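# Pull bike from floor rack, stand it on kickstand

## Task

Remove the bike from the floor rack (the rack is loose, not anchored to the floor) and leave it standing upright on its own kickstand. At the finish nothing may be in contact with the bike: no wall, no furniture, no loose item and not the rack. The robot must release the bike and back away from it. The bike must stay put without the robot supporting it, and the robot must not fall over or finish leaning.

## Robot and tools

ROBOT. A Hello Robot Stretch 3 with one arm. It has a two-wheel differential base, a lift that carries the arm up and down a mast, and a telescoping arm that sticks out to the robot's right. The base cannot move sideways, so to bring the gripper forward you drive the base. The base is 0.33 m long and 0.34 m wide. Spins pivot on the point midway between the drive wheels, which sits 0.05 m behind the front edge. With the arm pulled in and the wrist folded, the wrist reaches at most 0.06 m past the right side and a spin sweeps a 0.28 m radius. A level, unfolded gripper reaches beyond that circle.

FRAMES. Base frame: origin on the floor between the drive wheels, x ahead, y to the left, z up. hand_pose is reported in this frame, located where the closed fingertips meet. With all wrist joints at zero, its x points up, its y runs back along the arm toward the mast, and its z points rearward. The odometry frame is the base frame as it was when the scene began.

execute_actions. Argument "actions": a list holding one action, or empty (empty returns only state and images). An action may contain:
- "base": exactly one of {"translate_m": d}, a relative straight drive in metres from the current spot, -1 to 1, positive forward; or {"rotate_rad": d}, a relative spin in place in radians, -3.2 to 3.2, positive counter-clockwise seen from above. Offsets are measured from the base position in the latest reported state.
- "joints": an object of absolute targets keyed by joint name: lift_m 0 to 1.1 (arm height); arm_m 0 to 0.52 (extension); wrist_yaw_rad -1.345 to 4.42 (0 along the arm, positive toward the front, 3.0 folded over the base); wrist_pitch_rad -1.57 to 0.451 (0 level, negative tips fingers down); wrist_roll_rad -2.911 to 2.911 (0 fingers level, side by side); gripper_m -0.089 to 0.179 (larger is wider; the real fingertip gap is about 0.007 m less when nearly closed and 0.025 m less when wide, zero below 0.007); head_pan_rad -3.953 to 1.73 (0 ahead, positive left, -1.57 along the arm); head_tilt_rad -1.53 to 0.419 (0 level, negative down).
- "contact_limits": {"arm_m": effort percent, 1 to 100}; the arm stops (contact_stop) when its effort reaches that value. Lower is softer but too low stops at once. It also caps the arm's holding force until the next action; values above the maximum are trimmed.
Argument "cameras": list of head_camera, nav_camera, wrist_camera or all; omitted, null or ["all"] means every camera, [] none. Motions in one action start together. A joint or the base left out of an action may still be pushing toward its previous target. An unknown key or out-of-range number rejects the call with no motion. No action runs past 15 s. If a result reports a stop, any later motion, wait or finished_scene calls in the same reply are skipped.

wait: {"seconds": 0 to 10}; commands nothing and returns state and images. zoom_image: {"camera", "region": [x0, y0, x1, y1]} in pixels of that camera's latest full image, at most 504 by 504. finished_scene: {"scene": the current scene number}; irreversible, reports whether the task succeeded and gives the next task.

RESULTS. base_status and joint_status: "done" (for the base, wheels turned the commanded amount even if slipping), "off_target" (resting short and possibly still pushing), "contact_stop", "time_out", "torque_fault"; after the last three the old target is dropped. Arm and lift contact-stop when pushing firmly and then go slack until commanded again; a slack lift may sag under load or be pushed up by closing fingers on a surface. Base, wrist and head never contact-stop. A wrist servo pushed hard for seconds shuts off for 10 s. on_its_own covers uncommanded joints; "held at" is the held target, not the position. motor_effort is percent of maximum, peak in brackets, noisy and biased; positive wheel effort drives forward. lidar_m: 12 distances in 30-degree sectors, 1st straight ahead, counter-clockwise (4th left, 7th behind, 10th right), in a plane 0.17 m high, range 0.15 to 12 m, "-" nothing seen; blind to clear objects and sometimes thin legs; own parts can hide sectors 5, 6, 9, 10. wrist_depth_mm (45 to 1000) and head_depth_mm (280 to 4000, image sideways) are 7 by 7 median depths. base_odometry comes from wheels (slip counts); turned_by_wheels and turned_by_imu give turn since last result; base_tilt in degrees, forward and right positive, about 4 degrees of fixed bias. The pictures line names images in order.

CAMERAS. head_camera (896x504 pinhole) and nav_camera (672x504 fisheye) ride on the head pan/tilt; wrist_camera (644x364) on the gripper. Calibrations are in base-frame terms and slightly off.

SPEED. Fast travel (0.30 m/s, 1.9 rad/s) only when stowed: lift_m under 0.30, arm_m under 0.03, wrist_yaw_rad over 2.54; otherwise 0.10 m/s and 0.63 rad/s.

SAFETY. Fold or unfold the wrist only with lift_m 0.32 to 0.95, wrist_pitch_rad -0.4, roll near 0; once folded, lift may drop to 0.25. With yaw below -0.4 keep pitch at -0.5 or lower. To grip, command gripper_m below the object's width; to release, open at least 0.02 past the touch value; readings do not prove a grasp. Pushing with the gripper above about 0.45 m, raising the contact limit, or pushing again after a contact_stop can tip the robot, as can driving while holding something fixed or snagging furniture (worst in reverse). If base_tilt shows a lean, reverse in small steps, pull the gripper away, and lower lift_m to about 0.2. Avoid drops, slams, hard hits and strong pushes; the bike must remain standing after release.

Each tool is called after "Call:" as a command line: name --argument value for each argument, lists and objects as JSON in quotes; but a table of rows of numbers goes row by row, as --pt "numbers of a row", without its own name.

## Session

Call:
execute_actions --actions '[]'

Scene clock: 0.00 s.
base_odometry: x=+0.000 y=+0.000 heading=+0.000 (m, m, rad; odometry frame)
turned_by_wheels: +0.000 (rad since the last result)
turned_by_imu: +0.000 (rad since the last result)
base_tilt: forward=+1.1 right=+1.2 (deg)
lidar_m: 1.55 1.57 2.00 2.82 2.44 2.38 2.19 1.18 0.78 0.72 0.73 0.92
head_depth_mm: 1295 1315 1343 1368 1401 1419 1448 / 1583 1618 1618 1600 1594 1578 1548 / 1604 1590 1589 1581 1555 1544 1541 / 1574 1554 1543 1545 1525 1519 1482 / 1530 1513 1497 1498 1491 1464 1464 / 1503 1489 1473 1457 1458 1441 1424 / 1478 1461 1443 1431 1426 1416 1405
base_status: not commanded
joint_positions: lift_m=+0.484 arm_m=-0.002 wrist_yaw_rad=+3.035 wrist_pitch_rad=-0.414 wrist_roll_rad=+0.001 gripper_m=+0.037 head_pan_rad=-0.002 head_tilt_rad=+0.004
joint_status: not commanded
motor_effort: left_wheel=+0 right_wheel=-1 lift_m=+23 arm_m=-1 wrist_yaw_rad=+0 wrist_pitch_rad=+3 wrist_roll_rad=-1 gripper_m=+0 head_pan_rad=+0 head_tilt_rad=+2 (%)
hand_pose: x=+0.0026 y=+0.0806 z=+0.4973 quat_wxyz=(+0.182, +0.699, +0.109, +0.683) (m; base frame)
wrist_depth_mm: - - - - - - - / - - - - - - - / - - - - - - - / - - - - - - - / 981 981 939 972 - 971 965 / 811 810 - 804 - 798 780 / 676 691 - 701 672 699 682
pictures: head_camera (sideways: a quarter turn clockwise sets it upright), nav_camera (sideways: a quarter turn counterclockwise sets it upright), wrist_camera
Images, in order (width x height): head_camera 896x504, nav_camera 672x504, wrist_camera 644x364.

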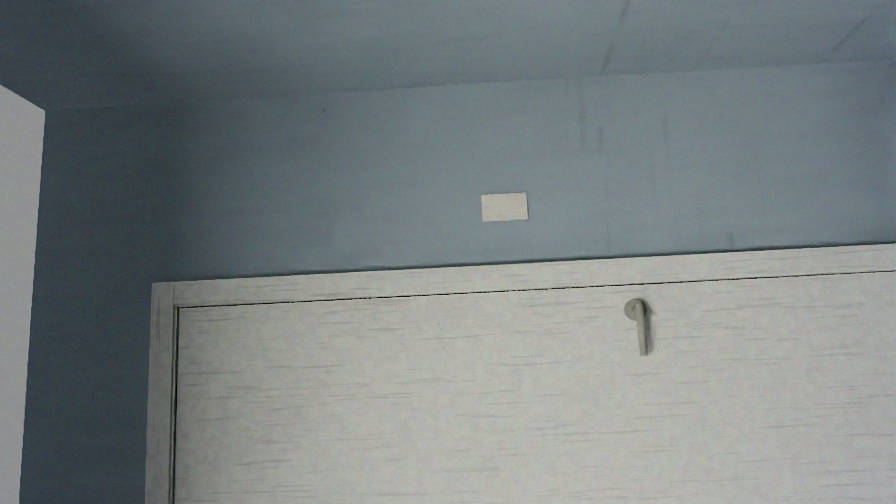

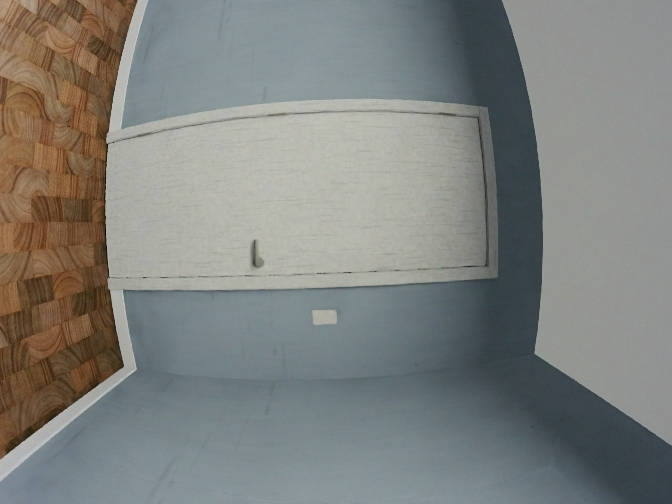

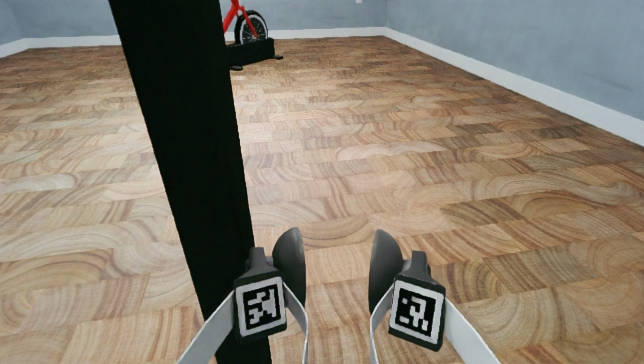

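Call:
execute_actions --actions '[{"joints":{"head_pan_rad":1.7,"head_tilt_rad":-0.35}}]' --cameras '["head_camera","nav_camera"]'

Scene clock: 6.67 s.
base_odometry: x=+0.000 y=+0.000 heading=+0.000 (m, m, rad; odometry frame)
turned_by_wheels: +0.000 (rad since the last result)
turned_by_imu: -0.001 (rad since the last result)
base_tilt: forward=+1.2 right=+1.1 (deg)
lidar_m: 1.55 1.57 2.00 2.80 2.45 2.38 2.20 1.19 0.78 0.72 0.73 0.92
head_depth_mm: 3420 3622 3747 3639 2468 1799 1410 / 3519 3679 - - 2515 1796 1418 / 3473 3641 3901 - 2540 1816 1432 / 3406 3656 3865 - 2521 1838 1424 / 3424 3670 3892 2921 2558 1834 1431 / 3377 3629 3864 - 2468 1847 1446 / 3355 3575 3821 - 2582 1946 -
base_status: not commanded
joint_positions: lift_m=+0.484 arm_m=-0.002 wrist_yaw_rad=+3.035 wrist_pitch_rad=-0.414 wrist_roll_rad=+0.001 gripper_m=+0.037 head_pan_rad=+1.693 head_tilt_rad=-0.345
joint_status: all done
motor_effort: left_wheel=+0(1) right_wheel=-1(0) lift_m=+23(23) arm_m=-1(1) wrist_yaw_rad=+0(1) wrist_pitch_rad=+3(3) wrist_roll_rad=+0(1) gripper_m=+0(1) head_pan_rad=+5(46) head_tilt_rad=-2(29) (%)
hand_pose: x=+0.0026 y=+0.0806 z=+0.4973 quat_wxyz=(+0.182, +0.699, +0.109, +0.683) (m; base frame)
wrist_depth_mm: - - - - - - - / - - - - - - - / - - - - - - - / - - - - - - - / - 961 966 957 991 942 971 / 807 799 - 779 - 805 795 / 671 684 - 677 667 669 676
pictures: head_camera (sideways: a quarter turn clockwise sets it upright), nav_camera (sideways: a quarter turn counterclockwise sets it upright)
camera_calibration (this result's frames):
head_camera: T_world_to_cam=[[-0.00896121, -0.324287, -0.945916, 1.25806], [-0.996533, -0.0753515, 0.0352733, -0.0404309], [-0.0827149, 0.942953, -0.322487, 0.37471], [0, 0, 0, 1]] pos_world=[0.00197716, 0.0515901, 1.31228]
nav_camera: T_world_to_cam=[[-0.00918683, 0.343983, 0.938931, -1.18024], [0.986673, 0.155664, -0.0473746, 0.101477], [-0.162454, 0.925983, -0.340829, 0.396444], [0, 0, 0, 1]] pos_world=[-0.0465635, 0.0230873, 1.24809]
Images, in order (width x height): head_camera 896x504, nav_camera 672x504.

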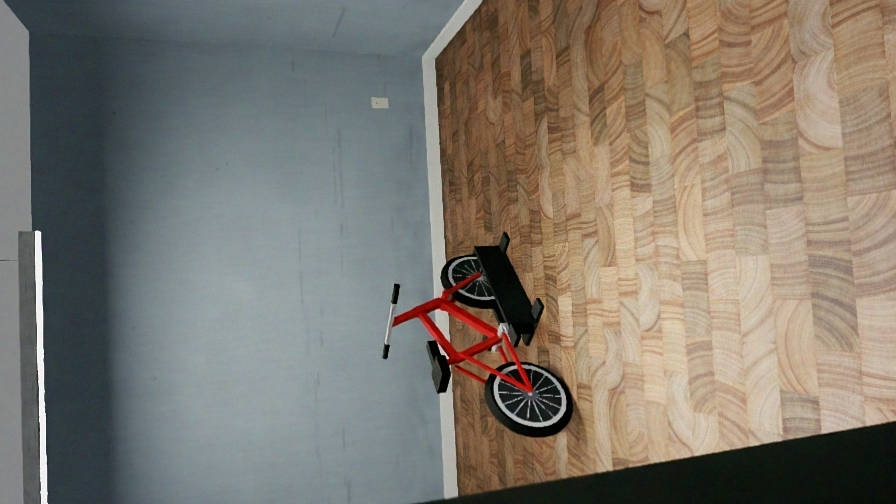

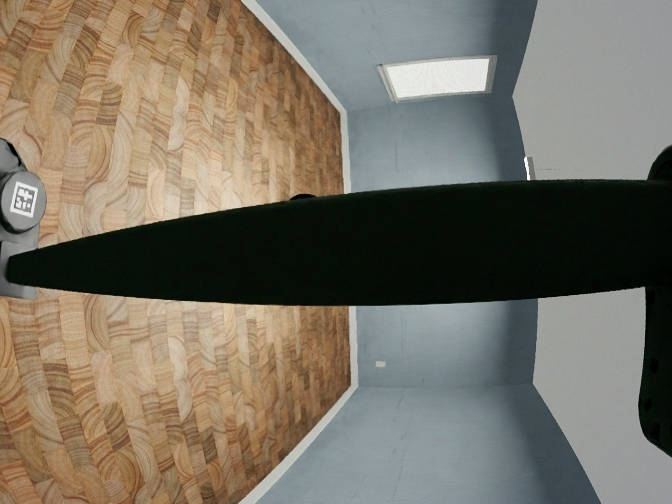

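Call:
execute_actions --actions '[{"base":{"rotate_rad":1.64},"joints":{"lift_m":0.28,"head_pan_rad":0.3,"head_tilt_rad":-0.6}}]' --cameras '[]'

Call:
execute_actions --actions '[{"base":{"translate_m":1.0}}]' --cameras '[]'

Call:
execute_actions --actions '[{"base":{"translate_m":0.6}}]' --cameras '["head_camera"]'

Scene clock: 20.03 s.
base_odometry: x=+0.000 y=+0.000 heading=+1.640 (m, m, rad; odometry frame)
turned_by_wheels: +1.640 (rad since the last result)
turned_by_imu: +1.643 (rad since the last result)
base_tilt: forward=+1.2 right=+1.1 (deg)
lidar_m: 2.44 2.38 2.31 2.20 1.09 0.76 0.72 0.74 0.97 1.55 1.60 2.12
head_depth_mm: 3226 3600 3523 2357 1801 1435 1207 / 3270 3580 3069 2405 1792 1440 1209 / 3339 3741 2856 2387 1800 1447 1215 / 3416 3787 2630 2385 1812 1455 1206 / 3473 3872 3567 2420 1817 1446 1209 / 3529 3881 3566 2430 1813 1462 1216 / 3546 3836 3585 2411 1819 1451 1225
base_status: done
joint_positions: lift_m=+0.280 arm_m=-0.002 wrist_yaw_rad=+3.035 wrist_pitch_rad=-0.415 wrist_roll_rad=+0.001 gripper_m=+0.037 head_pan_rad=+0.307 head_tilt_rad=-0.593
joint_status: all done
motor_effort: left_wheel=-1(4) right_wheel=+1(7) lift_m=+19(21) arm_m=-1(1) wrist_yaw_rad=+0(0) wrist_pitch_rad=+3(4) wrist_roll_rad=-1(0) gripper_m=+1(0) head_pan_rad=-3(48) head_tilt_rad=-3(24) (%)
hand_pose: x=+0.0026 y=+0.0805 z=+0.2935 quat_wxyz=(+0.183, +0.699, +0.109, +0.683) (m; base frame)
wrist_depth_mm: - - - - - - - / - - - - - - - / - - - - - - - / 818 788 833 783 803 798 810 / 639 640 637 632 653 633 620 / 535 533 - 549 - 526 521 / 471 - - - 440 448 453
pictures: none
No camera images: the call's "cameras" was empty. Leave "cameras" out to get every camera's image.

Scene clock: 25.07 s.
base_odometry: x=-0.069 y=+0.998 heading=+1.640 (m, m, rad; odometry frame)
turned_by_wheels: +0.000 (rad since the last result)
turned_by_imu: +0.001 (rad since the last result)
base_tilt: forward=+1.2 right=+1.2 (deg)
lidar_m: 1.81 1.45 2.37 2.25 2.30 1.81 1.72 1.76 1.58 1.52 1.56 2.05
head_depth_mm: 2405 2688 2907 2342 1785 1443 1203 / 2452 2717 2940 2229 1787 1440 1206 / 2518 2761 2966 2077 1797 1450 1201 / 2555 2850 3119 2079 1798 1449 1205 / 2604 2882 3129 1814 1805 1455 1215 / 2684 2961 3162 2396 1755 1458 1211 / 2728 3016 3262 2413 1829 1457 1219
base_status: done
joint_positions: lift_m=+0.280 arm_m=-0.002 wrist_yaw_rad=+3.035 wrist_pitch_rad=-0.415 wrist_roll_rad=+0.001 gripper_m=+0.037 head_pan_rad=+0.307 head_tilt_rad=-0.593
joint_status: not commanded
motor_effort: left_wheel=-1(4) right_wheel=+1(8) lift_m=+20(20) arm_m=-1(1) wrist_yaw_rad=+1(0) wrist_pitch_rad=+3(4) wrist_roll_rad=-1(1) gripper_m=+0(0) head_pan_rad=-3(3) head_tilt_rad=-3(3) (%)
hand_pose: x=+0.0026 y=+0.0805 z=+0.2935 quat_wxyz=(+0.183, +0.699, +0.109, +0.683) (m; base frame)
wrist_depth_mm: - - - - - - - / - - - - - - - / - - - - - - - / 822 803 786 812 788 807 789 / 638 636 646 635 656 637 637 / 532 534 - 545 - 531 526 / 468 - - - 443 446 452
pictures: none
No camera images: the call's "cameras" was empty. Leave "cameras" out to get every camera's image.

Scene clock: 28.70 s.
base_odometry: x=-0.110 y=+1.596 heading=+1.640 (m, m, rad; odometry frame)
turned_by_wheels: +0.000 (rad since the last result)
turned_by_imu: +0.000 (rad since the last result)
base_tilt: forward=+1.2 right=+1.2 (deg)
lidar_m: 1.22 0.97 0.97 2.28 2.34 2.45 2.32 2.21 1.57 1.49 1.52 2.01
head_depth_mm: 1933 2139 2370 2354 1784 1446 1199 / 1982 2176 2414 2351 1725 1439 1210 / 2015 2203 2473 2288 1633 1450 1211 / 2048 2257 2527 2096 1572 1459 1208 / 2086 2302 2585 2391 1485 1416 1208 / 2145 2366 2658 2403 1330 1377 1221 / 2167 2421 2711 2406 1821 1273 1212
base_status: done
joint_positions: lift_m=+0.280 arm_m=-0.002 wrist_yaw_rad=+3.035 wrist_pitch_rad=-0.415 wrist_roll_rad=+0.001 gripper_m=+0.037 head_pan_rad=+0.307 head_tilt_rad=-0.594
joint_status: not commanded
motor_effort: left_wheel=-1(6) right_wheel=+1(7) lift_m=+20(20) arm_m=-1(1) wrist_yaw_rad=+0(0) wrist_pitch_rad=+4(4) wrist_roll_rad=-1(0) gripper_m=+0(0) head_pan_rad=-3(3) head_tilt_rad=-3(3) (%)
hand_pose: x=+0.0026 y=+0.0805 z=+0.2934 quat_wxyz=(+0.183, +0.699, +0.109, +0.683) (m; base frame)
wrist_depth_mm: - - - - - - - / - - - - - - 787 / - - - - - - 820 / 821 814 810 815 800 783 826 / 649 635 637 635 666 641 642 / 526 530 - 544 - 529 526 / 465 - - - 442 452 454
pictures: head_camera (sideways: a quarter turn clockwise sets it upright)
camera_calibration (this result's frames):
head_camera: T_world_to_cam=[[-0.532527, -0.118106, -0.838132, 1.12064], [-0.250507, 0.967847, 0.0227811, -0.0287087], [0.808493, 0.22209, -0.544991, 0.658809], [0, 0, 0, 1]] pos_world=[0.0569361, 0.0138248, 1.29894]
Images, in order (width x height): head_camera 896x504.

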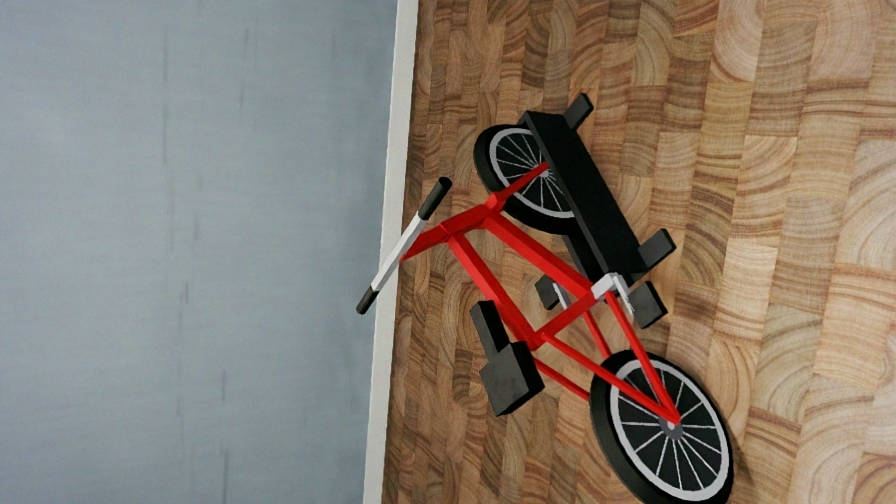

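Call:
execute_actions --actions '[{"base":{"rotate_rad":1.28}}]' --cameras '[]'

Call:
execute_actions --actions '[{"base":{"translate_m":1.0}}]' --cameras '[]'

Call:
execute_actions --actions '[{"base":{"translate_m":0.76}}]' --cameras '[]'

Call:
execute_actions --actions '[{"base":{"rotate_rad":-1.94},"joints":{"head_pan_rad":-1.2,"head_tilt_rad":-0.9}}]' --cameras '[]'

Call:
execute_actions --actions '[{"base":{"translate_m":0.8}}]' --cameras '["head_camera"]'

Scene clock: 44.50 s.
base_odometry: x=-0.110 y=+1.596 heading=+2.920 (m, m, rad; odometry frame)
turned_by_wheels: +1.280 (rad since the last result)
turned_by_imu: +1.279 (rad since the last result)
base_tilt: forward=+1.2 right=+1.2 (deg)
lidar_m: 2.29 2.28 2.53 2.33 2.32 1.79 1.50 1.49 1.65 2.46 1.04 0.97
head_depth_mm: 1960 2140 2411 2359 1782 1442 1204 / 1913 2140 2399 2376 1790 1445 1208 / 1907 2104 2347 2384 1791 1448 1205 / 1899 2082 2320 2361 1797 1453 1213 / 1874 2034 2276 2417 1797 1456 1219 / 1851 2042 2273 2396 1812 1460 1212 / 1820 2029 2227 2398 1813 1461 1216
base_status: done
joint_positions: lift_m=+0.280 arm_m=-0.002 wrist_yaw_rad=+3.035 wrist_pitch_rad=-0.415 wrist_roll_rad=+0.001 gripper_m=+0.037 head_pan_rad=+0.307 head_tilt_rad=-0.594
joint_status: not commanded
motor_effort: left_wheel=-1(6) right_wheel=+1(8) lift_m=+20(20) arm_m=-1(1) wrist_yaw_rad=+0(0) wrist_pitch_rad=+4(4) wrist_roll_rad=+0(0) gripper_m=-1(0) head_pan_rad=-3(3) head_tilt_rad=-3(3) (%)
hand_pose: x=+0.0026 y=+0.0805 z=+0.2934 quat_wxyz=(+0.183, +0.699, +0.109, +0.683) (m; base frame)
wrist_depth_mm: - - - - - - - / - - - - - - - / - - - - - - - / 797 806 815 775 799 798 795 / 636 628 647 634 652 638 633 / 536 525 - 539 - 527 536 / 470 - - - 444 455 451
pictures: none
No camera images: the call's "cameras" was empty. Leave "cameras" out to get every camera's image.

Scene clock: 49.53 s.
base_odometry: x=-1.086 y=+1.816 heading=+2.919 (m, m, rad; odometry frame)
turned_by_wheels: +0.000 (rad since the last result)
turned_by_imu: +0.001 (rad since the last result)
base_tilt: forward=+1.2 right=+1.2 (deg)
lidar_m: 1.33 1.33 1.48 2.37 2.66 2.93 2.44 2.43 0.44 0.44 2.11 1.62
head_depth_mm: 1121 1247 1391 1585 1721 1443 1205 / 1115 1224 1383 1566 1723 1437 1207 / 1097 1217 1355 1545 1708 1445 1209 / 1091 1198 1338 1522 1685 1444 1211 / 1078 1188 1331 1501 1684 1454 1207 / 1069 1175 1317 1489 1663 1460 1216 / 1059 1168 1292 1454 1659 1453 1212
base_status: done
joint_positions: lift_m=+0.280 arm_m=-0.002 wrist_yaw_rad=+3.035 wrist_pitch_rad=-0.415 wrist_roll_rad=+0.001 gripper_m=+0.037 head_pan_rad=+0.307 head_tilt_rad=-0.594
joint_status: not commanded
motor_effort: left_wheel=-1(4) right_wheel=+1(6) lift_m=+20(20) arm_m=-1(1) wrist_yaw_rad=+0(0) wrist_pitch_rad=+4(3) wrist_roll_rad=-1(0) gripper_m=+0(0) head_pan_rad=-3(2) head_tilt_rad=-3(4) (%)
hand_pose: x=+0.0026 y=+0.0805 z=+0.2934 quat_wxyz=(+0.183, +0.699, +0.109, +0.683) (m; base frame)
wrist_depth_mm: - - - - - - - / - - - - - - - / - - - - - - - / 811 813 828 810 785 798 784 / 638 638 640 642 653 651 640 / 526 527 - 548 - 531 535 / 473 - - - 439 453 457
pictures: none
No camera images: the call's "cameras" was empty. Leave "cameras" out to get every camera's image.

Scene clock: 53.87 s.
base_odometry: x=-1.827 y=+1.984 heading=+2.919 (m, m, rad; odometry frame)
turned_by_wheels: +0.000 (rad since the last result)
turned_by_imu: +0.001 (rad since the last result)
base_tilt: forward=+1.2 right=+1.1 (deg)
lidar_m: 0.62 0.62 0.69 1.09 2.92 3.25 3.16 0.96 1.73 1.86 1.43 0.75
head_depth_mm: 494 548 615 698 806 963 1143 / 489 542 606 689 795 947 1121 / 484 536 597 678 784 930 1127 / 479 531 592 671 771 910 1109 / 475 523 585 660 757 891 1084 / 470 519 577 653 749 877 1066 / 465 513 571 643 740 863 1045
base_status: done
joint_positions: lift_m=+0.280 arm_m=-0.002 wrist_yaw_rad=+3.035 wrist_pitch_rad=-0.415 wrist_roll_rad=+0.001 gripper_m=+0.037 head_pan_rad=+0.307 head_tilt_rad=-0.594
joint_status: not commanded
motor_effort: left_wheel=-1(5) right_wheel=+1(7) lift_m=+19(20) arm_m=-1(1) wrist_yaw_rad=+0(1) wrist_pitch_rad=+4(4) wrist_roll_rad=+0(1) gripper_m=+0(0) head_pan_rad=-3(3) head_tilt_rad=-3(3) (%)
hand_pose: x=+0.0026 y=+0.0805 z=+0.2934 quat_wxyz=(+0.183, +0.699, +0.109, +0.683) (m; base frame)
wrist_depth_mm: - - - - 955 698 544 / - - - - - 733 565 / - - - - 982 740 579 / 810 811 797 824 803 746 598 / 643 651 634 636 649 629 590 / 535 536 - 544 - 532 529 / 470 - - - 437 456 455
pictures: none
No camera images: the call's "cameras" was empty. Leave "cameras" out to get every camera's image.

Scene clock: 56.43 s.
base_odometry: x=-1.827 y=+1.984 heading=+0.979 (m, m, rad; odometry frame)
turned_by_wheels: -1.940 (rad since the last result)
turned_by_imu: -1.940 (rad since the last result)
base_tilt: forward=+1.2 right=+1.1 (deg)
lidar_m: 2.06 1.85 1.10 0.69 0.62 0.62 0.75 1.44 2.93 3.48 3.15 0.97
head_depth_mm: 3247 2580 2044 1684 1416 1242 1094 / 3134 2597 2045 1689 1422 1235 1112 / 3088 2587 2030 1676 1420 1240 1129 / 2939 2589 2032 1673 1420 1234 1112 / 2825 2560 2031 1678 1424 1237 1095 / 2722 2568 2022 1681 1430 1236 1096 / 2625 2612 2015 1676 1425 1243 1094
base_status: done
joint_positions: lift_m=+0.280 arm_m=-0.002 wrist_yaw_rad=+3.035 wrist_pitch_rad=-0.415 wrist_roll_rad=+0.001 gripper_m=+0.037 head_pan_rad=-1.193 head_tilt_rad=-0.889
joint_status: all done
motor_effort: left_wheel=+2(9) right_wheel=-2(5) lift_m=+20(20) arm_m=-2(2) wrist_yaw_rad=+0(0) wrist_pitch_rad=+4(4) wrist_roll_rad=-1(0) gripper_m=+0(0) head_pan_rad=-3(44) head_tilt_rad=-6(33) (%)
hand_pose: x=+0.0026 y=+0.0805 z=+0.2934 quat_wxyz=(+0.183, +0.699, +0.109, +0.683) (m; base frame)
wrist_depth_mm: 478 529 701 845 - - - / 500 551 765 905 - - - / 518 595 815 955 - - - / 540 633 804 817 813 788 820 / 579 622 636 643 656 645 625 / 529 538 - 537 - 536 536 / 473 - - - 443 455 449
pictures: none
No camera images: the call's "cameras" was empty. Leave "cameras" out to get every camera's image.

Scene clock: 60.87 s.
base_odometry: x=-1.381 y=+2.648 heading=+0.980 (m, m, rad; odometry frame)
turned_by_wheels: +0.000 (rad since the last result)
turned_by_imu: +0.001 (rad since the last result)
base_tilt: forward=+1.1 right=+1.1 (deg)
lidar_m: 1.39 1.25 1.25 1.26 1.14 1.14 1.39 2.65 3.54 0.64 0.64 0.98
head_depth_mm: 2830 2598 2024 1683 1421 1236 1095 / 2697 2594 2030 1688 1362 1239 1111 / 2583 2594 2031 1678 1183 1234 1127 / 2457 2596 2011 1338 1308 1235 1113 / 2387 2571 2042 1110 1395 1238 1092 / 2255 2484 1971 1332 1371 1243 1097 / 2191 2396 1911 1281 1431 1236 1096
base_status: done
joint_positions: lift_m=+0.280 arm_m=-0.002 wrist_yaw_rad=+3.035 wrist_pitch_rad=-0.415 wrist_roll_rad=+0.001 gripper_m=+0.037 head_pan_rad=-1.193 head_tilt_rad=-0.889
joint_status: not commanded
motor_effort: left_wheel=+2(9) right_wheel=-2(5) lift_m=+20(20) arm_m=-2(1) wrist_yaw_rad=+0(1) wrist_pitch_rad=+4(4) wrist_roll_rad=-1(1) gripper_m=+0(0) head_pan_rad=-3(3) head_tilt_rad=-6(6) (%)
hand_pose: x=+0.0026 y=+0.0805 z=+0.2934 quat_wxyz=(+0.183, +0.699, +0.109, +0.683) (m; base frame)
wrist_depth_mm: 892 934 - - - - 996 / 960 - - - - - - / 951 - - - - - - / 812 821 787 795 802 802 797 / 659 629 641 660 651 639 644 / 540 528 - 541 - 527 528 / 465 - - - 441 448 450
pictures: head_camera (sideways: a quarter turn clockwise sets it upright)
camera_calibration (this result's frames):
head_camera: T_world_to_cam=[[-0.236554, 0.727878, -0.643611, 0.865301], [0.949405, 0.313995, 0.00615887, -0.0143823], [0.206573, -0.609591, -0.765328, 0.949081], [0, 0, 0, 1]] pos_world=[0.0222905, -0.0467666, 1.28336]
Images, in order (width x height): head_camera 896x504.

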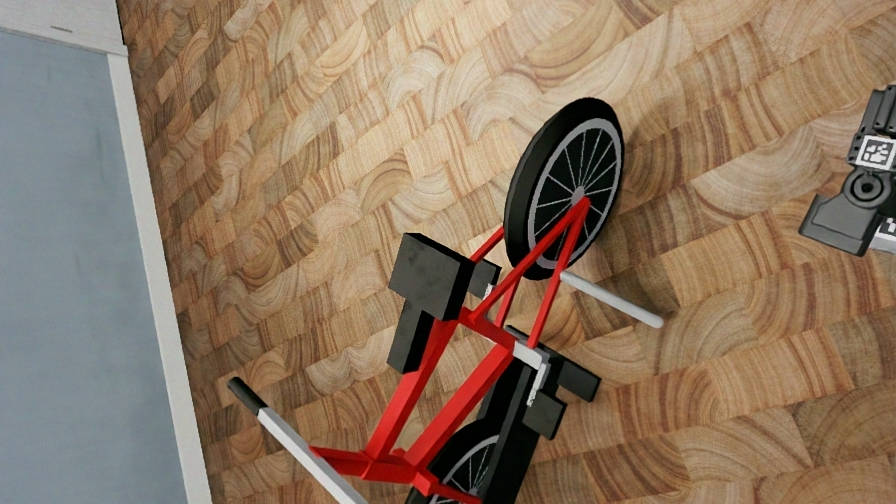

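Call:
execute_actions --actions '[{"base":{"translate_m":0.45},"joints":{"lift_m":0.5}}]' --cameras '[]'

Call:
execute_actions --actions '[{"joints":{"wrist_yaw_rad":0,"head_pan_rad":-1.57}}]' --cameras '[]'

Call:
execute_actions --actions '[{"joints":{"wrist_pitch_rad":0,"wrist_roll_rad":1.57,"gripper_m":0.12}}]' --cameras '["head_camera","wrist_camera"]'

Scene clock: 76.30 s.
base_odometry: x=-1.130 y=+3.022 heading=+0.980 (m, m, rad; odometry frame)
turned_by_wheels: +0.000 (rad since the last result)
turned_by_imu: -0.001 (rad since the last result)
base_tilt: forward=+1.1 right=+1.2 (deg)
lidar_m: 1.00 0.90 0.91 1.10 1.43 1.44 1.74 3.36 0.61 0.70 0.72 1.60
head_depth_mm: 2516 2626 2047 1676 1134 1208 1111 / 2392 2608 2033 1680 1339 1237 1129 / 2314 2526 2021 1556 1275 1230 - / 2182 2426 2029 1172 1333 1233 1069 / 2118 2359 2055 1671 1366 1236 1090 / 2012 2301 2033 1685 1402 1232 1086 / 1919 2225 2043 1667 1430 1231 1090
base_status: done
joint_positions: lift_m=+0.500 arm_m=-0.002 wrist_yaw_rad=+3.035 wrist_pitch_rad=-0.416 wrist_roll_rad=+0.001 gripper_m=+0.037 head_pan_rad=-1.194 head_tilt_rad=-0.889
joint_status: all done
motor_effort: left_wheel=+2(7) right_wheel=-2(6) lift_m=+26(27) arm_m=-1(2) wrist_yaw_rad=+0(1) wrist_pitch_rad=+3(4) wrist_roll_rad=+0(0) gripper_m=+0(0) head_pan_rad=-3(3) head_tilt_rad=-5(5) (%)
hand_pose: x=+0.0026 y=+0.0804 z=+0.5130 quat_wxyz=(+0.183, +0.699, +0.109, +0.683) (m; base frame)
wrist_depth_mm: - - - - - 847 698 / - - - - - 852 740 / - - - - - 903 791 / - - - - - - 819 / 987 999 987 982 - 952 839 / 814 821 - 817 - 818 814 / 717 705 - 694 678 696 682
pictures: none
No camera images: the call's "cameras" was empty. Leave "cameras" out to get every camera's image.

Scene clock: 78.83 s.
base_odometry: x=-1.130 y=+3.022 heading=+0.980 (m, m, rad; odometry frame)
turned_by_wheels: +0.000 (rad since the last result)
turned_by_imu: +0.000 (rad since the last result)
base_tilt: forward=+1.2 right=+1.1 (deg)
lidar_m: 1.00 0.90 0.91 1.10 1.43 1.44 1.75 3.34 0.61 0.70 0.72 1.60
head_depth_mm: 3409 2614 2037 1682 1254 1238 1090 / 3322 2580 2034 1634 1202 1244 1120 / 3088 2567 2034 1007 1326 1227 - / 2801 2612 2043 1559 1314 1258 1114 / 2529 2569 1964 1590 1244 1238 1093 / 2316 2491 2027 1098 1252 1238 1092 / 2165 2382 2031 1665 1245 1238 1096
base_status: not commanded
joint_positions: lift_m=+0.500 arm_m=-0.002 wrist_yaw_rad=+0.004 wrist_pitch_rad=-0.416 wrist_roll_rad=+0.001 gripper_m=+0.037 head_pan_rad=-1.563 head_tilt_rad=-0.889
joint_status: all done
motor_effort: left_wheel=+1(2) right_wheel=-2(2) lift_m=+26(26) arm_m=-2(2) wrist_yaw_rad=-4(7) wrist_pitch_rad=+4(3) wrist_roll_rad=+0(1) gripper_m=-1(1) head_pan_rad=-2(29) head_tilt_rad=-6(6) (%)
hand_pose: x=-0.0206 y=-0.3677 z=+0.5130 quat_wxyz=(+0.692, +0.147, -0.692, -0.145) (m; base frame)
wrist_depth_mm: - - - - - - - / - - 447 454 397 361 - / - - - - 526 - - / - 546 556 - 523 - - / 656 602 607 579 675 508 492 / 703 650 636 706 - 556 542 / 703 698 669 696 673 629 661
pictures: none
No camera images: the call's "cameras" was empty. Leave "cameras" out to get every camera's image.

Scene clock: 80.27 s.
base_odometry: x=-1.130 y=+3.022 heading=+0.980 (m, m, rad; odometry frame)
turned_by_wheels: +0.000 (rad since the last result)
turned_by_imu: +0.000 (rad since the last result)
base_tilt: forward=+1.1 right=+1.2 (deg)
lidar_m: 1.00 0.90 0.91 1.10 1.43 1.44 1.74 3.35 0.61 0.69 0.72 1.60
head_depth_mm: 3449 2591 2039 1684 1256 1238 1094 / 3318 2562 2038 1629 1202 1236 1126 / 3096 2595 2023 1008 1324 1232 - / 2805 2565 2029 1560 1314 1274 - / 2572 2569 1984 1600 1247 1237 1091 / 2341 2498 2030 1104 1249 1240 1092 / 2186 2385 2034 1676 1247 1232 1095
base_status: not commanded
joint_positions: lift_m=+0.500 arm_m=-0.002 wrist_yaw_rad=+0.004 wrist_pitch_rad=-0.025 wrist_roll_rad=+1.569 gripper_m=+0.120 head_pan_rad=-1.563 head_tilt_rad=-0.889
joint_status: all done
motor_effort: left_wheel=+2(1) right_wheel=-2(2) lift_m=+26(26) arm_m=-1(2) wrist_yaw_rad=-4(4) wrist_pitch_rad=+7(7) wrist_roll_rad=+0(2) gripper_m=+1(82) head_pan_rad=-3(4) head_tilt_rad=-6(6) (%)
hand_pose: x=-0.0204 y=-0.3986 z=+0.6078 quat_wxyz=(+0.001, +0.002, -1.000, -0.013) (m; base frame)
wrist_depth_mm: - - - - 419 - 400 / - - - - 415 986 655 / - - - - 427 436 542 / - - - - 445 - 449 / - - - - - - 479 / - - - - - - 748 / - - - - 492 - 485
pictures: head_camera (sideways: a quarter turn clockwise sets it upright), wrist_camera
camera_calibration (this result's frames):
head_camera: T_world_to_cam=[[0.042236, 0.764216, -0.643576, 0.863555], [0.99873, -0.0500124, 0.00615621, -0.0146797], [-0.0274821, -0.643019, -0.765357, 0.950547], [0, 0, 0, 1]] pos_world=[0.0043111, -0.0494567, 1.28336]
wrist_camera: T_world_to_cam=[[-0.00245439, 0.00329898, -0.999992, 0.615637], [0.991634, 0.129067, -0.00200809, 0.11242], [0.129059, -0.99163, -0.00358816, -0.23245], [0, 0, 0, 1]] pos_world=[-0.0799687, -0.247045, 0.615024]
Images, in order (width x height): head_camera 896x504, wrist_camera 644x364.

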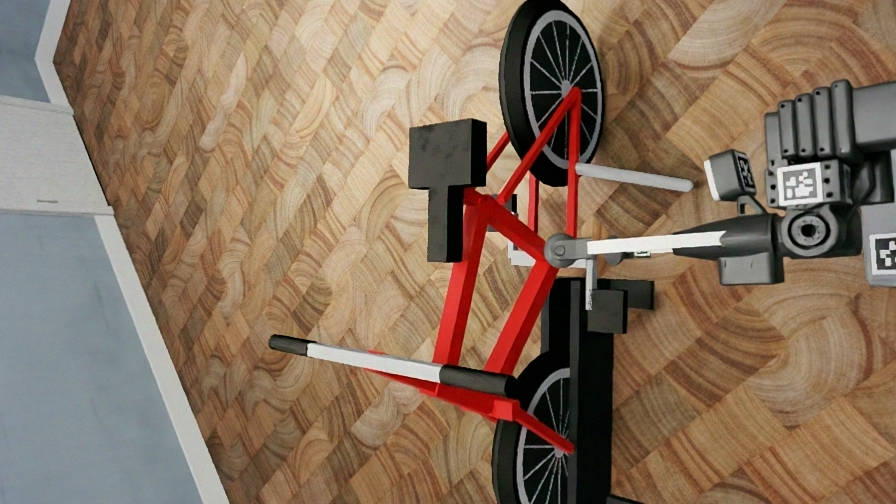

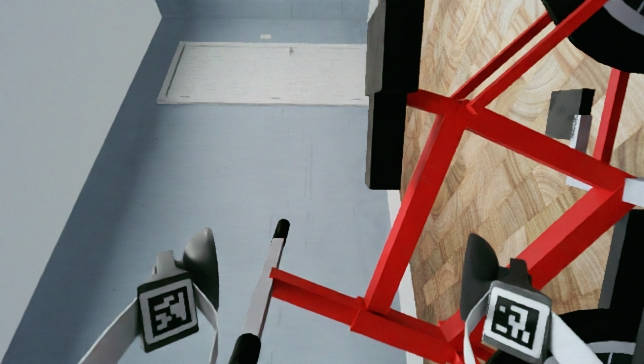

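Call:
execute_actions --actions '[{"base":{"translate_m":0.08},"joints":{"lift_m":0.41,"arm_m":0.2}}]' --cameras '["wrist_camera"]'

Call:
execute_actions --actions '[{"joints":{"arm_m":0.3}}]' --cameras '["wrist_camera","head_camera"]'

Scene clock: 88.80 s.
base_odometry: x=-1.086 y=+3.088 heading=+0.980 (m, m, rad; odometry frame)
turned_by_wheels: +0.000 (rad since the last result)
turned_by_imu: -0.001 (rad since the last result)
base_tilt: forward=+1.1 right=+1.2 (deg)
lidar_m: 0.94 0.84 0.85 1.03 1.48 1.49 1.80 3.48 0.64 0.70 0.72 1.50
head_depth_mm: 3479 2610 2046 1671 1261 1242 1095 / 3238 2621 2036 1010 1212 1236 1105 / 2997 2584 2043 1046 1420 1195 1111 / 2747 2588 2026 1684 1270 1210 1108 / 2500 2576 1972 1008 1300 1238 1094 / 2286 2512 2041 1685 1256 1232 1097 / 2122 2329 2036 1674 1259 1231 1088
base_status: done
joint_positions: lift_m=+0.410 arm_m=+0.200 wrist_yaw_rad=+0.003 wrist_pitch_rad=-0.023 wrist_roll_rad=+1.570 gripper_m=+0.120 head_pan_rad=-1.563 head_tilt_rad=-0.889
joint_status: all done
motor_effort: left_wheel=+2(4) right_wheel=-2(3) lift_m=+20(24) arm_m=+4(2) wrist_yaw_rad=-3(4) wrist_pitch_rad=+6(7) wrist_roll_rad=+0(1) gripper_m=+1(1) head_pan_rad=-3(4) head_tilt_rad=-6(6) (%)
hand_pose: x=-0.0206 y=-0.6002 z=+0.5185 quat_wxyz=(+0.001, +0.001, -1.000, -0.012) (m; base frame)
wrist_depth_mm: - - - 211 218 806 216 / - - - 216 223 981 603 / - - - - - 996 643 / - - - - - 961 648 / - - - - - 991 264 / - 261 - 280 - - 252 / 213 - 262 262 - - 580
pictures: wrist_camera
camera_calibration (this result's frames):
wrist_camera: T_world_to_cam=[[-0.00193568, 0.00200387, -0.999996, 0.526247], [0.991733, 0.128309, -0.00166257, 0.13783], [0.128305, -0.991732, -0.00223567, -0.433523], [0, 0, 0, 1]] pos_world=[-0.0800481, -0.448678, 0.525505]
Images, in order (width x height): wrist_camera 644x364.

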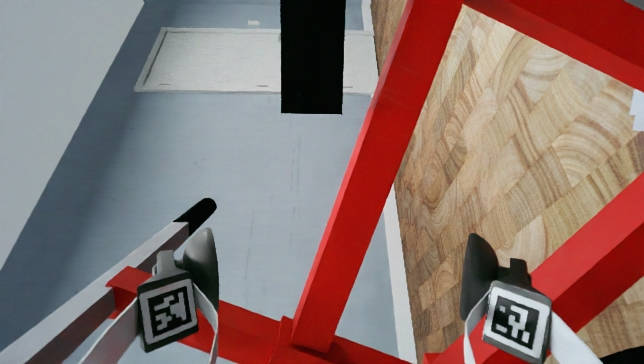

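Scene clock: 90.77 s.
base_odometry: x=-1.086 y=+3.088 heading=+0.980 (m, m, rad; odometry frame)
turned_by_wheels: +0.000 (rad since the last result)
turned_by_imu: +0.000 (rad since the last result)
base_tilt: forward=+1.2 right=+1.2 (deg)
lidar_m: 0.93 0.84 0.85 1.02 1.48 1.49 1.81 3.47 0.64 0.70 0.72 1.49
head_depth_mm: 3484 2598 2020 1678 1265 1234 1096 / 3235 2581 2041 1013 1215 1236 1110 / 3035 2599 2025 1049 1412 1240 1116 / 2750 2595 2029 1621 1313 1238 1116 / 2462 2581 1972 1006 1303 1233 1099 / 2302 2504 2039 1687 1243 1233 1090 / 2114 2343 2039 1683 1254 1241 1091
base_status: not commanded
joint_positions: lift_m=+0.410 arm_m=+0.300 wrist_yaw_rad=+0.003 wrist_pitch_rad=-0.023 wrist_roll_rad=+1.570 gripper_m=+0.120 head_pan_rad=-1.563 head_tilt_rad=-0.889
joint_status: all done
motor_effort: left_wheel=+1(2) right_wheel=-2(2) lift_m=+20(20) arm_m=+4(2) wrist_yaw_rad=-4(3) wrist_pitch_rad=+6(7) wrist_roll_rad=-1(0) gripper_m=+1(1) head_pan_rad=-3(3) head_tilt_rad=-6(5) (%)
hand_pose: x=-0.0207 y=-0.7003 z=+0.5185 quat_wxyz=(+0.001, +0.001, -1.000, -0.012) (m; base frame)
wrist_depth_mm: - - - 116 - 122 654 / - - - 119 134 810 654 / - - - - 129 858 647 / - - - - 133 992 646 / - - - - 138 961 637 / - 269 - - 144 - 637 / 200 - - 149 - - 603
pictures: head_camera (sideways: a quarter turn clockwise sets it upright), wrist_camera
camera_calibration (this result's frames):
head_camera: T_world_to_cam=[[0.0425109, 0.764201, -0.643576, 0.863553], [0.998712, -0.0503718, 0.00615622, -0.0146796], [-0.0277135, -0.643009, -0.765357, 0.950549], [0, 0, 0, 1]] pos_world=[0.0042933, -0.049456, 1.28336]
wrist_camera: T_world_to_cam=[[-0.00193172, 0.00198099, -0.999996, 0.526438], [0.991738, 0.128268, -0.00166167, 0.150643], [0.128264, -0.991738, -0.0022124, -0.532717], [0, 0, 0, 1]] pos_world=[-0.0800524, -0.548681, 0.525507]
Images, in order (width x height): head_camera 896x504, wrist_camera 644x364.

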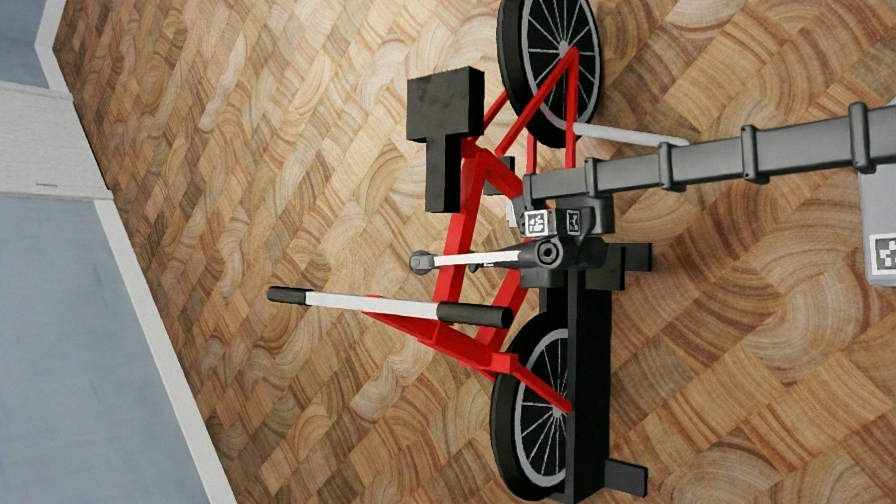

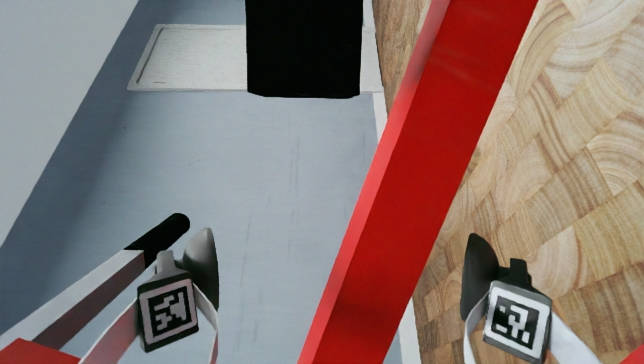

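Call:
execute_actions --actions '[{"joints":{"gripper_m":-0.03}}]' --cameras '[]'

Call:
execute_actions --actions '[{"base":{"translate_m":-0.3}}]' --cameras '["head_camera"]'

Scene clock: 97.90 s.
base_odometry: x=-1.086 y=+3.088 heading=+0.980 (m, m, rad; odometry frame)
turned_by_wheels: +0.000 (rad since the last result)
turned_by_imu: -0.001 (rad since the last result)
base_tilt: forward=+1.1 right=+1.1 (deg)
lidar_m: 0.94 0.84 0.85 1.02 1.48 1.49 1.81 3.49 0.63 0.70 0.72 1.49
head_depth_mm: 3481 2601 2044 1662 1269 1232 1093 / 3215 2587 2030 979 1211 1234 1110 / 2993 2576 2018 1044 1391 1234 1118 / 2766 2576 2044 1706 1321 1235 1114 / 2484 2603 1958 1002 1306 1238 1092 / 2297 2510 2016 1660 1252 1233 1092 / 2134 2319 2032 1664 1257 1234 1093
base_status: not commanded
joint_positions: lift_m=+0.410 arm_m=+0.300 wrist_yaw_rad=+0.004 wrist_pitch_rad=-0.063 wrist_roll_rad=+1.614 gripper_m=-0.029 head_pan_rad=-1.563 head_tilt_rad=-0.889
joint_status: all done
motor_effort: left_wheel=+2(2) right_wheel=-3(3) lift_m=+24(24) arm_m=-2(4) wrist_yaw_rad=-4(4) wrist_pitch_rad=+18(19) wrist_roll_rad=-19(19) gripper_m=-28(99) head_pan_rad=-3(3) head_tilt_rad=-5(6) (%)
hand_pose: x=-0.0205 y=-0.6993 z=+0.5083 quat_wxyz=(-0.021, +0.001, -0.999, -0.032) (m; base frame)
wrist_depth_mm: - - 112 - 122 771 600 / - - 116 - 125 884 598 / - - - - 128 905 609 / - - - - 133 902 606 / - - - 142 - 930 606 / - - - 140 142 904 622 / 233 - - 146 - 869 600
pictures: none
No camera images: the call's "cameras" was empty. Leave "cameras" out to get every camera's image.

Scene clock: 102.07 s.
base_odometry: x=-1.253 y=+2.839 heading=+0.980 (m, m, rad; odometry frame)
turned_by_wheels: +0.000 (rad since the last result)
turned_by_imu: +0.001 (rad since the last result)
base_tilt: forward=+1.2 right=+1.2 (deg)
lidar_m: 1.19 1.07 1.07 1.31 1.29 1.30 1.57 3.01 0.61 0.69 0.71 1.90
head_depth_mm: 3448 2607 2032 1663 1223 1237 1096 / 3418 2593 2045 982 1204 1240 1117 / 3211 2604 2028 1035 1334 1240 1113 / 2946 2582 2047 1674 1138 1234 1106 / 2734 2566 1970 974 1340 1235 1091 / 2478 2562 2032 1669 1251 1235 1092 / 2309 2459 2034 1682 1251 1233 1090
base_status: done
joint_positions: lift_m=+0.410 arm_m=+0.300 wrist_yaw_rad=+0.021 wrist_pitch_rad=-0.064 wrist_roll_rad=+1.616 gripper_m=-0.017 head_pan_rad=-1.563 head_tilt_rad=-0.889
joint_status: not commanded
on_its_own: gripper_m is held at -0.018, not at your -0.030, by its stall guard, which is not easing now; wrist_yaw_rad is at rest, and its effort (-21) is outside its rest range (-12 to +12)
motor_effort: left_wheel=+6(12) right_wheel=-11(30) lift_m=+24(24) arm_m=-2(2) wrist_yaw_rad=-21(65) wrist_pitch_rad=+18(18) wrist_roll_rad=-19(20) gripper_m=-22(29) head_pan_rad=-3(3) head_tilt_rad=-5(6) (%)
hand_pose: x=-0.0161 y=-0.6991 z=+0.5078 quat_wxyz=(-0.022, +0.010, -0.999, -0.033) (m; base frame)
wrist_depth_mm: - - 109 - 117 770 591 / - - 113 - 121 824 594 / - - - - 124 901 603 / - - - - 130 887 608 / - - - 140 136 914 618 / - - - 138 138 929 622 / 218 - - 144 - 885 624
pictures: head_camera (sideways: a quarter turn clockwise sets it upright)
camera_calibration (this result's frames):
head_camera: T_world_to_cam=[[0.0425107, 0.7642, -0.643576, 0.863553], [0.998712, -0.0503715, 0.00615623, -0.0146796], [-0.0277133, -0.643009, -0.765357, 0.950548], [0, 0, 0, 1]] pos_world=[0.00429331, -0.049456, 1.28336]
Images, in order (width x height): head_camera 896x504.

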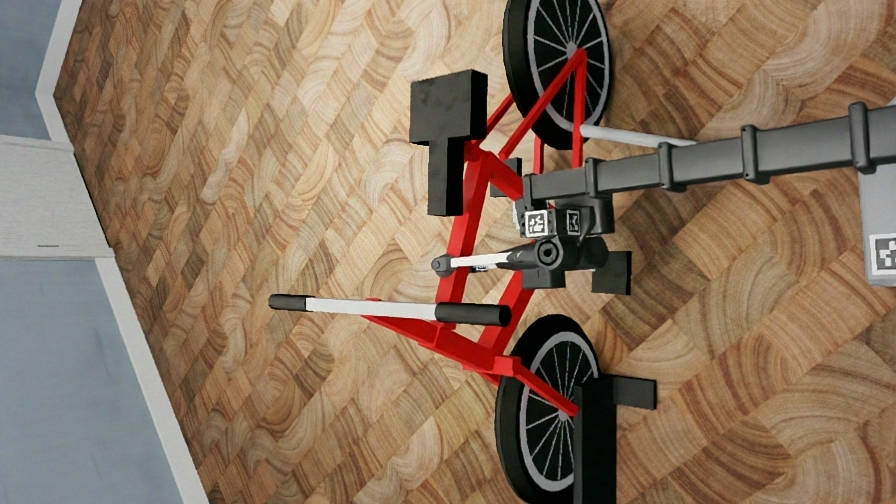

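Working; the rack stays put.

Call:
execute_actions --actions '[{"base":{"translate_m":-0.45},"joints":{"head_pan_rad":-1.3}}]' --cameras '["head_camera"]'

Scene clock: 110.13 s.
base_odometry: x=-1.503 y=+2.465 heading=+0.980 (m, m, rad; odometry frame)
turned_by_wheels: +0.000 (rad since the last result)
turned_by_imu: +0.000 (rad since the last result)
base_tilt: forward=+1.2 right=+1.2 (deg)
lidar_m: 1.57 1.42 1.42 1.10 1.00 1.00 1.22 0.81 0.58 0.68 0.70 2.50
head_depth_mm: 3167 2597 2027 1681 1137 1204 1093 / 3058 2570 2041 1679 - 1232 - / 2914 2583 1976 1000 1133 1236 1101 / 2745 2558 2026 1630 1330 1234 1104 / 2598 2570 2020 1681 1335 1233 1094 / 2483 2543 2032 1669 1395 1242 1093 / 2342 2520 2036 1665 1397 1245 1088
base_status: done
joint_positions: lift_m=+0.410 arm_m=+0.300 wrist_yaw_rad=-0.009 wrist_pitch_rad=-0.073 wrist_roll_rad=+1.613 gripper_m=-0.014 head_pan_rad=-1.307 head_tilt_rad=-0.889
joint_status: all done
on_its_own: gripper_m is held at -0.015, not at your -0.030, by its stall guard, which is not easing now
motor_effort: left_wheel=+0(7) right_wheel=+0(22) lift_m=+24(24) arm_m=-2(2) wrist_yaw_rad=+9(46) wrist_pitch_rad=+20(21) wrist_roll_rad=-19(20) gripper_m=-22(23) head_pan_rad=+4(29) head_tilt_rad=-6(6) (%)
hand_pose: x=-0.0236 y=-0.6988 z=+0.5057 quat_wxyz=(-0.021, -0.005, -0.999, -0.037) (m; base frame)
wrist_depth_mm: - - 110 - 115 710 599 / - - 115 - 119 792 578 / - - - - 122 836 597 / - - - - 128 879 598 / - - - 146 135 888 608 / - - - 140 139 900 604 / 217 - - 147 - 858 604
pictures: head_camera (sideways: a quarter turn clockwise sets it upright)
camera_calibration (this result's frames):
head_camera: T_world_to_cam=[[-0.152539, 0.750028, -0.643576, 0.864743], [0.978875, 0.204365, 0.00615621, -0.0145586], [0.136142, -0.629042, -0.765357, 0.949549], [0, 0, 0, 1]] pos_world=[0.0168854, -0.0482995, 1.28336]
Images, in order (width x height): head_camera 896x504.

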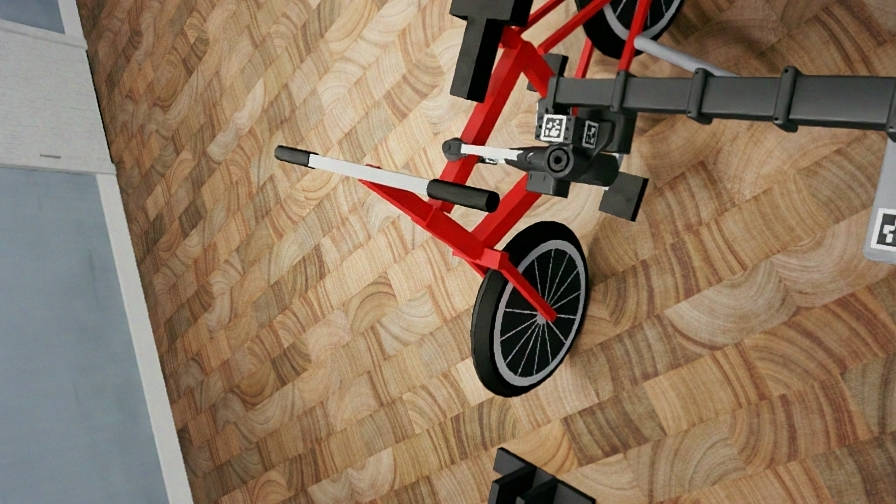

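Call:
execute_actions --actions '[{"joints":{"arm_m":0.25,"head_pan_rad":-1.8}}]' --cameras '[]'

Call:
execute_actions --actions '[{"joints":{"gripper_m":0.1}}]' --cameras '["head_camera","wrist_camera"]'

Scene clock: 116.47 s.
base_odometry: x=-1.503 y=+2.465 heading=+0.980 (m, m, rad; odometry frame)
turned_by_wheels: +0.000 (rad since the last result)
turned_by_imu: -0.001 (rad since the last result)
base_tilt: forward=+1.1 right=+1.2 (deg)
lidar_m: 1.57 1.42 1.43 1.10 1.00 1.00 1.22 0.78 0.58 0.67 0.68 2.50
head_depth_mm: 2903 2585 2027 1672 1363 1235 1089 / 3079 2597 2036 1670 1281 1236 1115 / 3179 2578 2049 1556 1202 1236 - / 3346 2583 2036 1557 1394 1212 1109 / 3493 2593 2038 1674 1420 1213 1099 / 3225 2574 2030 954 1236 1232 1093 / 2978 2574 2041 1671 1094 1230 1088
base_status: not commanded
joint_positions: lift_m=+0.410 arm_m=+0.250 wrist_yaw_rad=-0.003 wrist_pitch_rad=-0.073 wrist_roll_rad=+1.613 gripper_m=-0.014 head_pan_rad=-1.793 head_tilt_rad=-0.889
joint_status: all done
on_its_own: gripper_m is held at -0.015, not at your -0.030, by its stall guard, which is not easing now
motor_effort: left_wheel=+1(1) right_wheel=-1(1) lift_m=+24(24) arm_m=-4(6) wrist_yaw_rad=+3(8) wrist_pitch_rad=+21(20) wrist_roll_rad=-19(19) gripper_m=-22(23) head_pan_rad=-3(36) head_tilt_rad=-6(6) (%)
hand_pose: x=-0.0222 y=-0.6490 z=+0.5057 quat_wxyz=(-0.021, -0.002, -0.999, -0.037) (m; base frame)
wrist_depth_mm: - - 106 109 116 758 586 / - - 110 - 120 815 590 / - - - - 124 868 593 / - - - - 129 890 600 / - - - 144 136 869 612 / - - - 139 140 886 608 / 226 - - 145 - 864 195
pictures: none
No camera images: the call's "cameras" was empty. Leave "cameras" out to get every camera's image.

Scene clock: 119.00 s.
base_odometry: x=-1.503 y=+2.465 heading=+0.980 (m, m, rad; odometry frame)
turned_by_wheels: +0.000 (rad since the last result)
turned_by_imu: -0.001 (rad since the last result)
base_tilt: forward=+1.2 right=+1.1 (deg)
lidar_m: 1.57 1.42 1.43 1.10 1.00 1.00 1.22 0.74 0.52 0.46 0.63 2.50
head_depth_mm: 2876 2586 2037 1690 1337 1242 1094 / 3088 2578 2041 1662 1192 1233 1114 / 3216 2575 2025 1672 1186 1245 - / 3298 2585 2042 1676 1053 1217 1110 / 3471 2572 2026 1677 811 1219 1091 / 3255 2537 2030 1629 1007 1235 1091 / 2984 2574 2029 1672 1141 1238 1092
base_status: not commanded
joint_positions: lift_m=+0.410 arm_m=+0.249 wrist_yaw_rad=-0.004 wrist_pitch_rad=-0.106 wrist_roll_rad=+1.578 gripper_m=+0.100 head_pan_rad=-1.793 head_tilt_rad=-0.890
joint_status: all done
motor_effort: left_wheel=+0(3) right_wheel=-1(8) lift_m=+29(29) arm_m=+7(10) wrist_yaw_rad=+4(10) wrist_pitch_rad=+30(40) wrist_roll_rad=-4(19) gripper_m=-6(79) head_pan_rad=-3(3) head_tilt_rad=-5(6) (%)
hand_pose: x=-0.0223 y=-0.6466 z=+0.4971 quat_wxyz=(-0.003, -0.002, -0.999, -0.053) (m; base frame)
wrist_depth_mm: - - - - 60 - - / - - - - 56 - - / - - - - 54 - - / - - - - 52 - - / - - - - 51 - 46 / - - - - 49 - 48 / - - - 65 48 46 508
pictures: head_camera (sideways: a quarter turn clockwise sets it upright), wrist_camera
camera_calibration (this result's frames):
head_camera: T_world_to_cam=[[0.21584, 0.734905, -0.642906, 0.861622], [0.960888, -0.276869, 0.00610531, -0.0143826], [-0.173514, -0.619078, -0.765921, 0.952171], [0, 0, 0, 1]] pos_world=[-0.00693709, -0.0477241, 1.28332]
wrist_camera: T_world_to_cam=[[0.00657542, 0.084013, -0.996443, 0.556385], [0.992573, 0.120499, 0.0167095, 0.13127], [0.121474, -0.989152, -0.0825967, -0.4379], [0, 0, 0, 1]] pos_world=[-0.0807598, -0.495711, 0.516044]
Images, in order (width x height): head_camera 896x504, wrist_camera 644x364.

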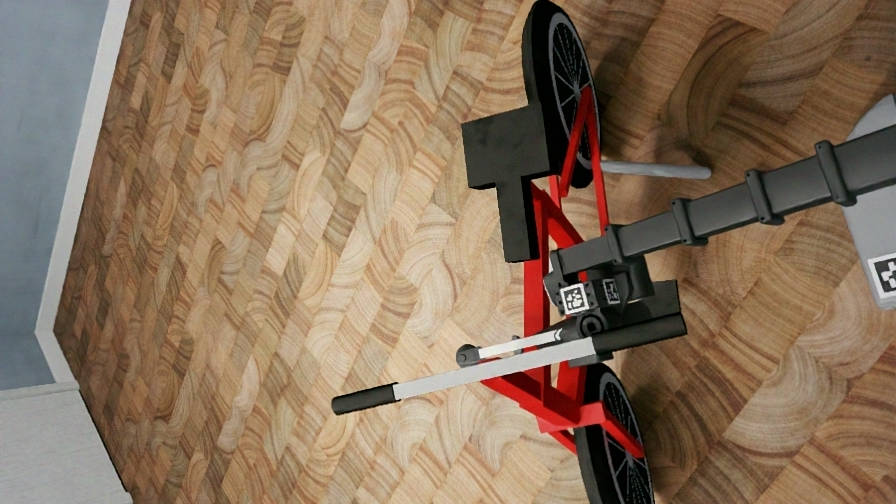

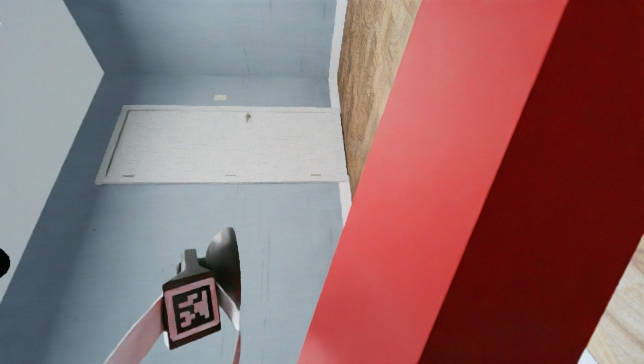

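Call:
execute_actions --actions '[{"joints":{"arm_m":0.22,"lift_m":0.39}}]' --cameras '["head_camera"]'

Scene clock: 124.30 s.
base_odometry: x=-1.503 y=+2.465 heading=+0.980 (m, m, rad; odometry frame)
turned_by_wheels: +0.000 (rad since the last result)
turned_by_imu: -0.001 (rad since the last result)
base_tilt: forward=+1.2 right=+1.2 (deg)
lidar_m: 1.57 1.42 1.42 1.11 1.00 1.00 1.22 0.73 0.51 0.46 0.62 2.50
head_depth_mm: 2889 2607 2030 1675 1339 1236 1089 / 3092 2588 2037 1666 1185 1240 1114 / 3220 2559 2014 1667 1182 1224 - / 3340 2583 2039 1667 942 1215 1113 / 3458 2589 2027 1682 892 1187 1094 / 3215 2569 2022 1628 991 1239 1096 / 2961 2570 2029 1674 1426 1219 1090
base_status: not commanded
joint_positions: lift_m=+0.390 arm_m=+0.220 wrist_yaw_rad=+0.002 wrist_pitch_rad=-0.042 wrist_roll_rad=+1.576 gripper_m=+0.100 head_pan_rad=-1.793 head_tilt_rad=-0.890
joint_status: all done
motor_effort: left_wheel=+1(3) right_wheel=-3(3) lift_m=+23(27) arm_m=-4(4) wrist_yaw_rad=-2(3) wrist_pitch_rad=+12(29) wrist_roll_rad=-3(4) gripper_m=-2(6) head_pan_rad=-3(3) head_tilt_rad=-5(5) (%)
hand_pose: x=-0.0208 y=-0.6202 z=+0.4936 quat_wxyz=(-0.002, +0.001, -1.000, -0.021) (m; base frame)
wrist_depth_mm: - - - - 56 - - / - - - - 54 - - / - - - - 52 - - / - - - - 50 - - / - - - - 49 - 47 / - - - 65 - - 283 / - - - 60 - 47 548
pictures: head_camera (sideways: a quarter turn clockwise sets it upright)
camera_calibration (this result's frames):
head_camera: T_world_to_cam=[[0.215839, 0.734905, -0.642906, 0.861622], [0.960888, -0.276869, 0.00610531, -0.0143826], [-0.173514, -0.619078, -0.765921, 0.952171], [0, 0, 0, 1]] pos_world=[-0.00693708, -0.0477241, 1.28332]
Images, in order (width x height): head_camera 896x504.

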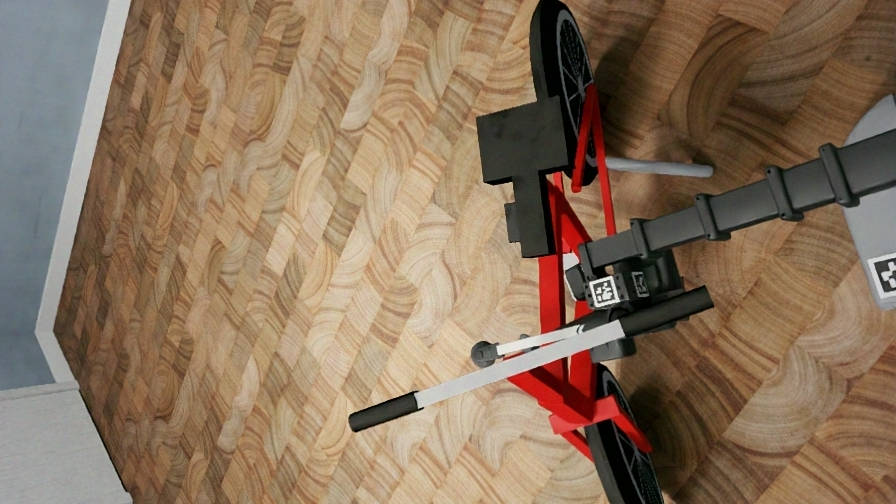

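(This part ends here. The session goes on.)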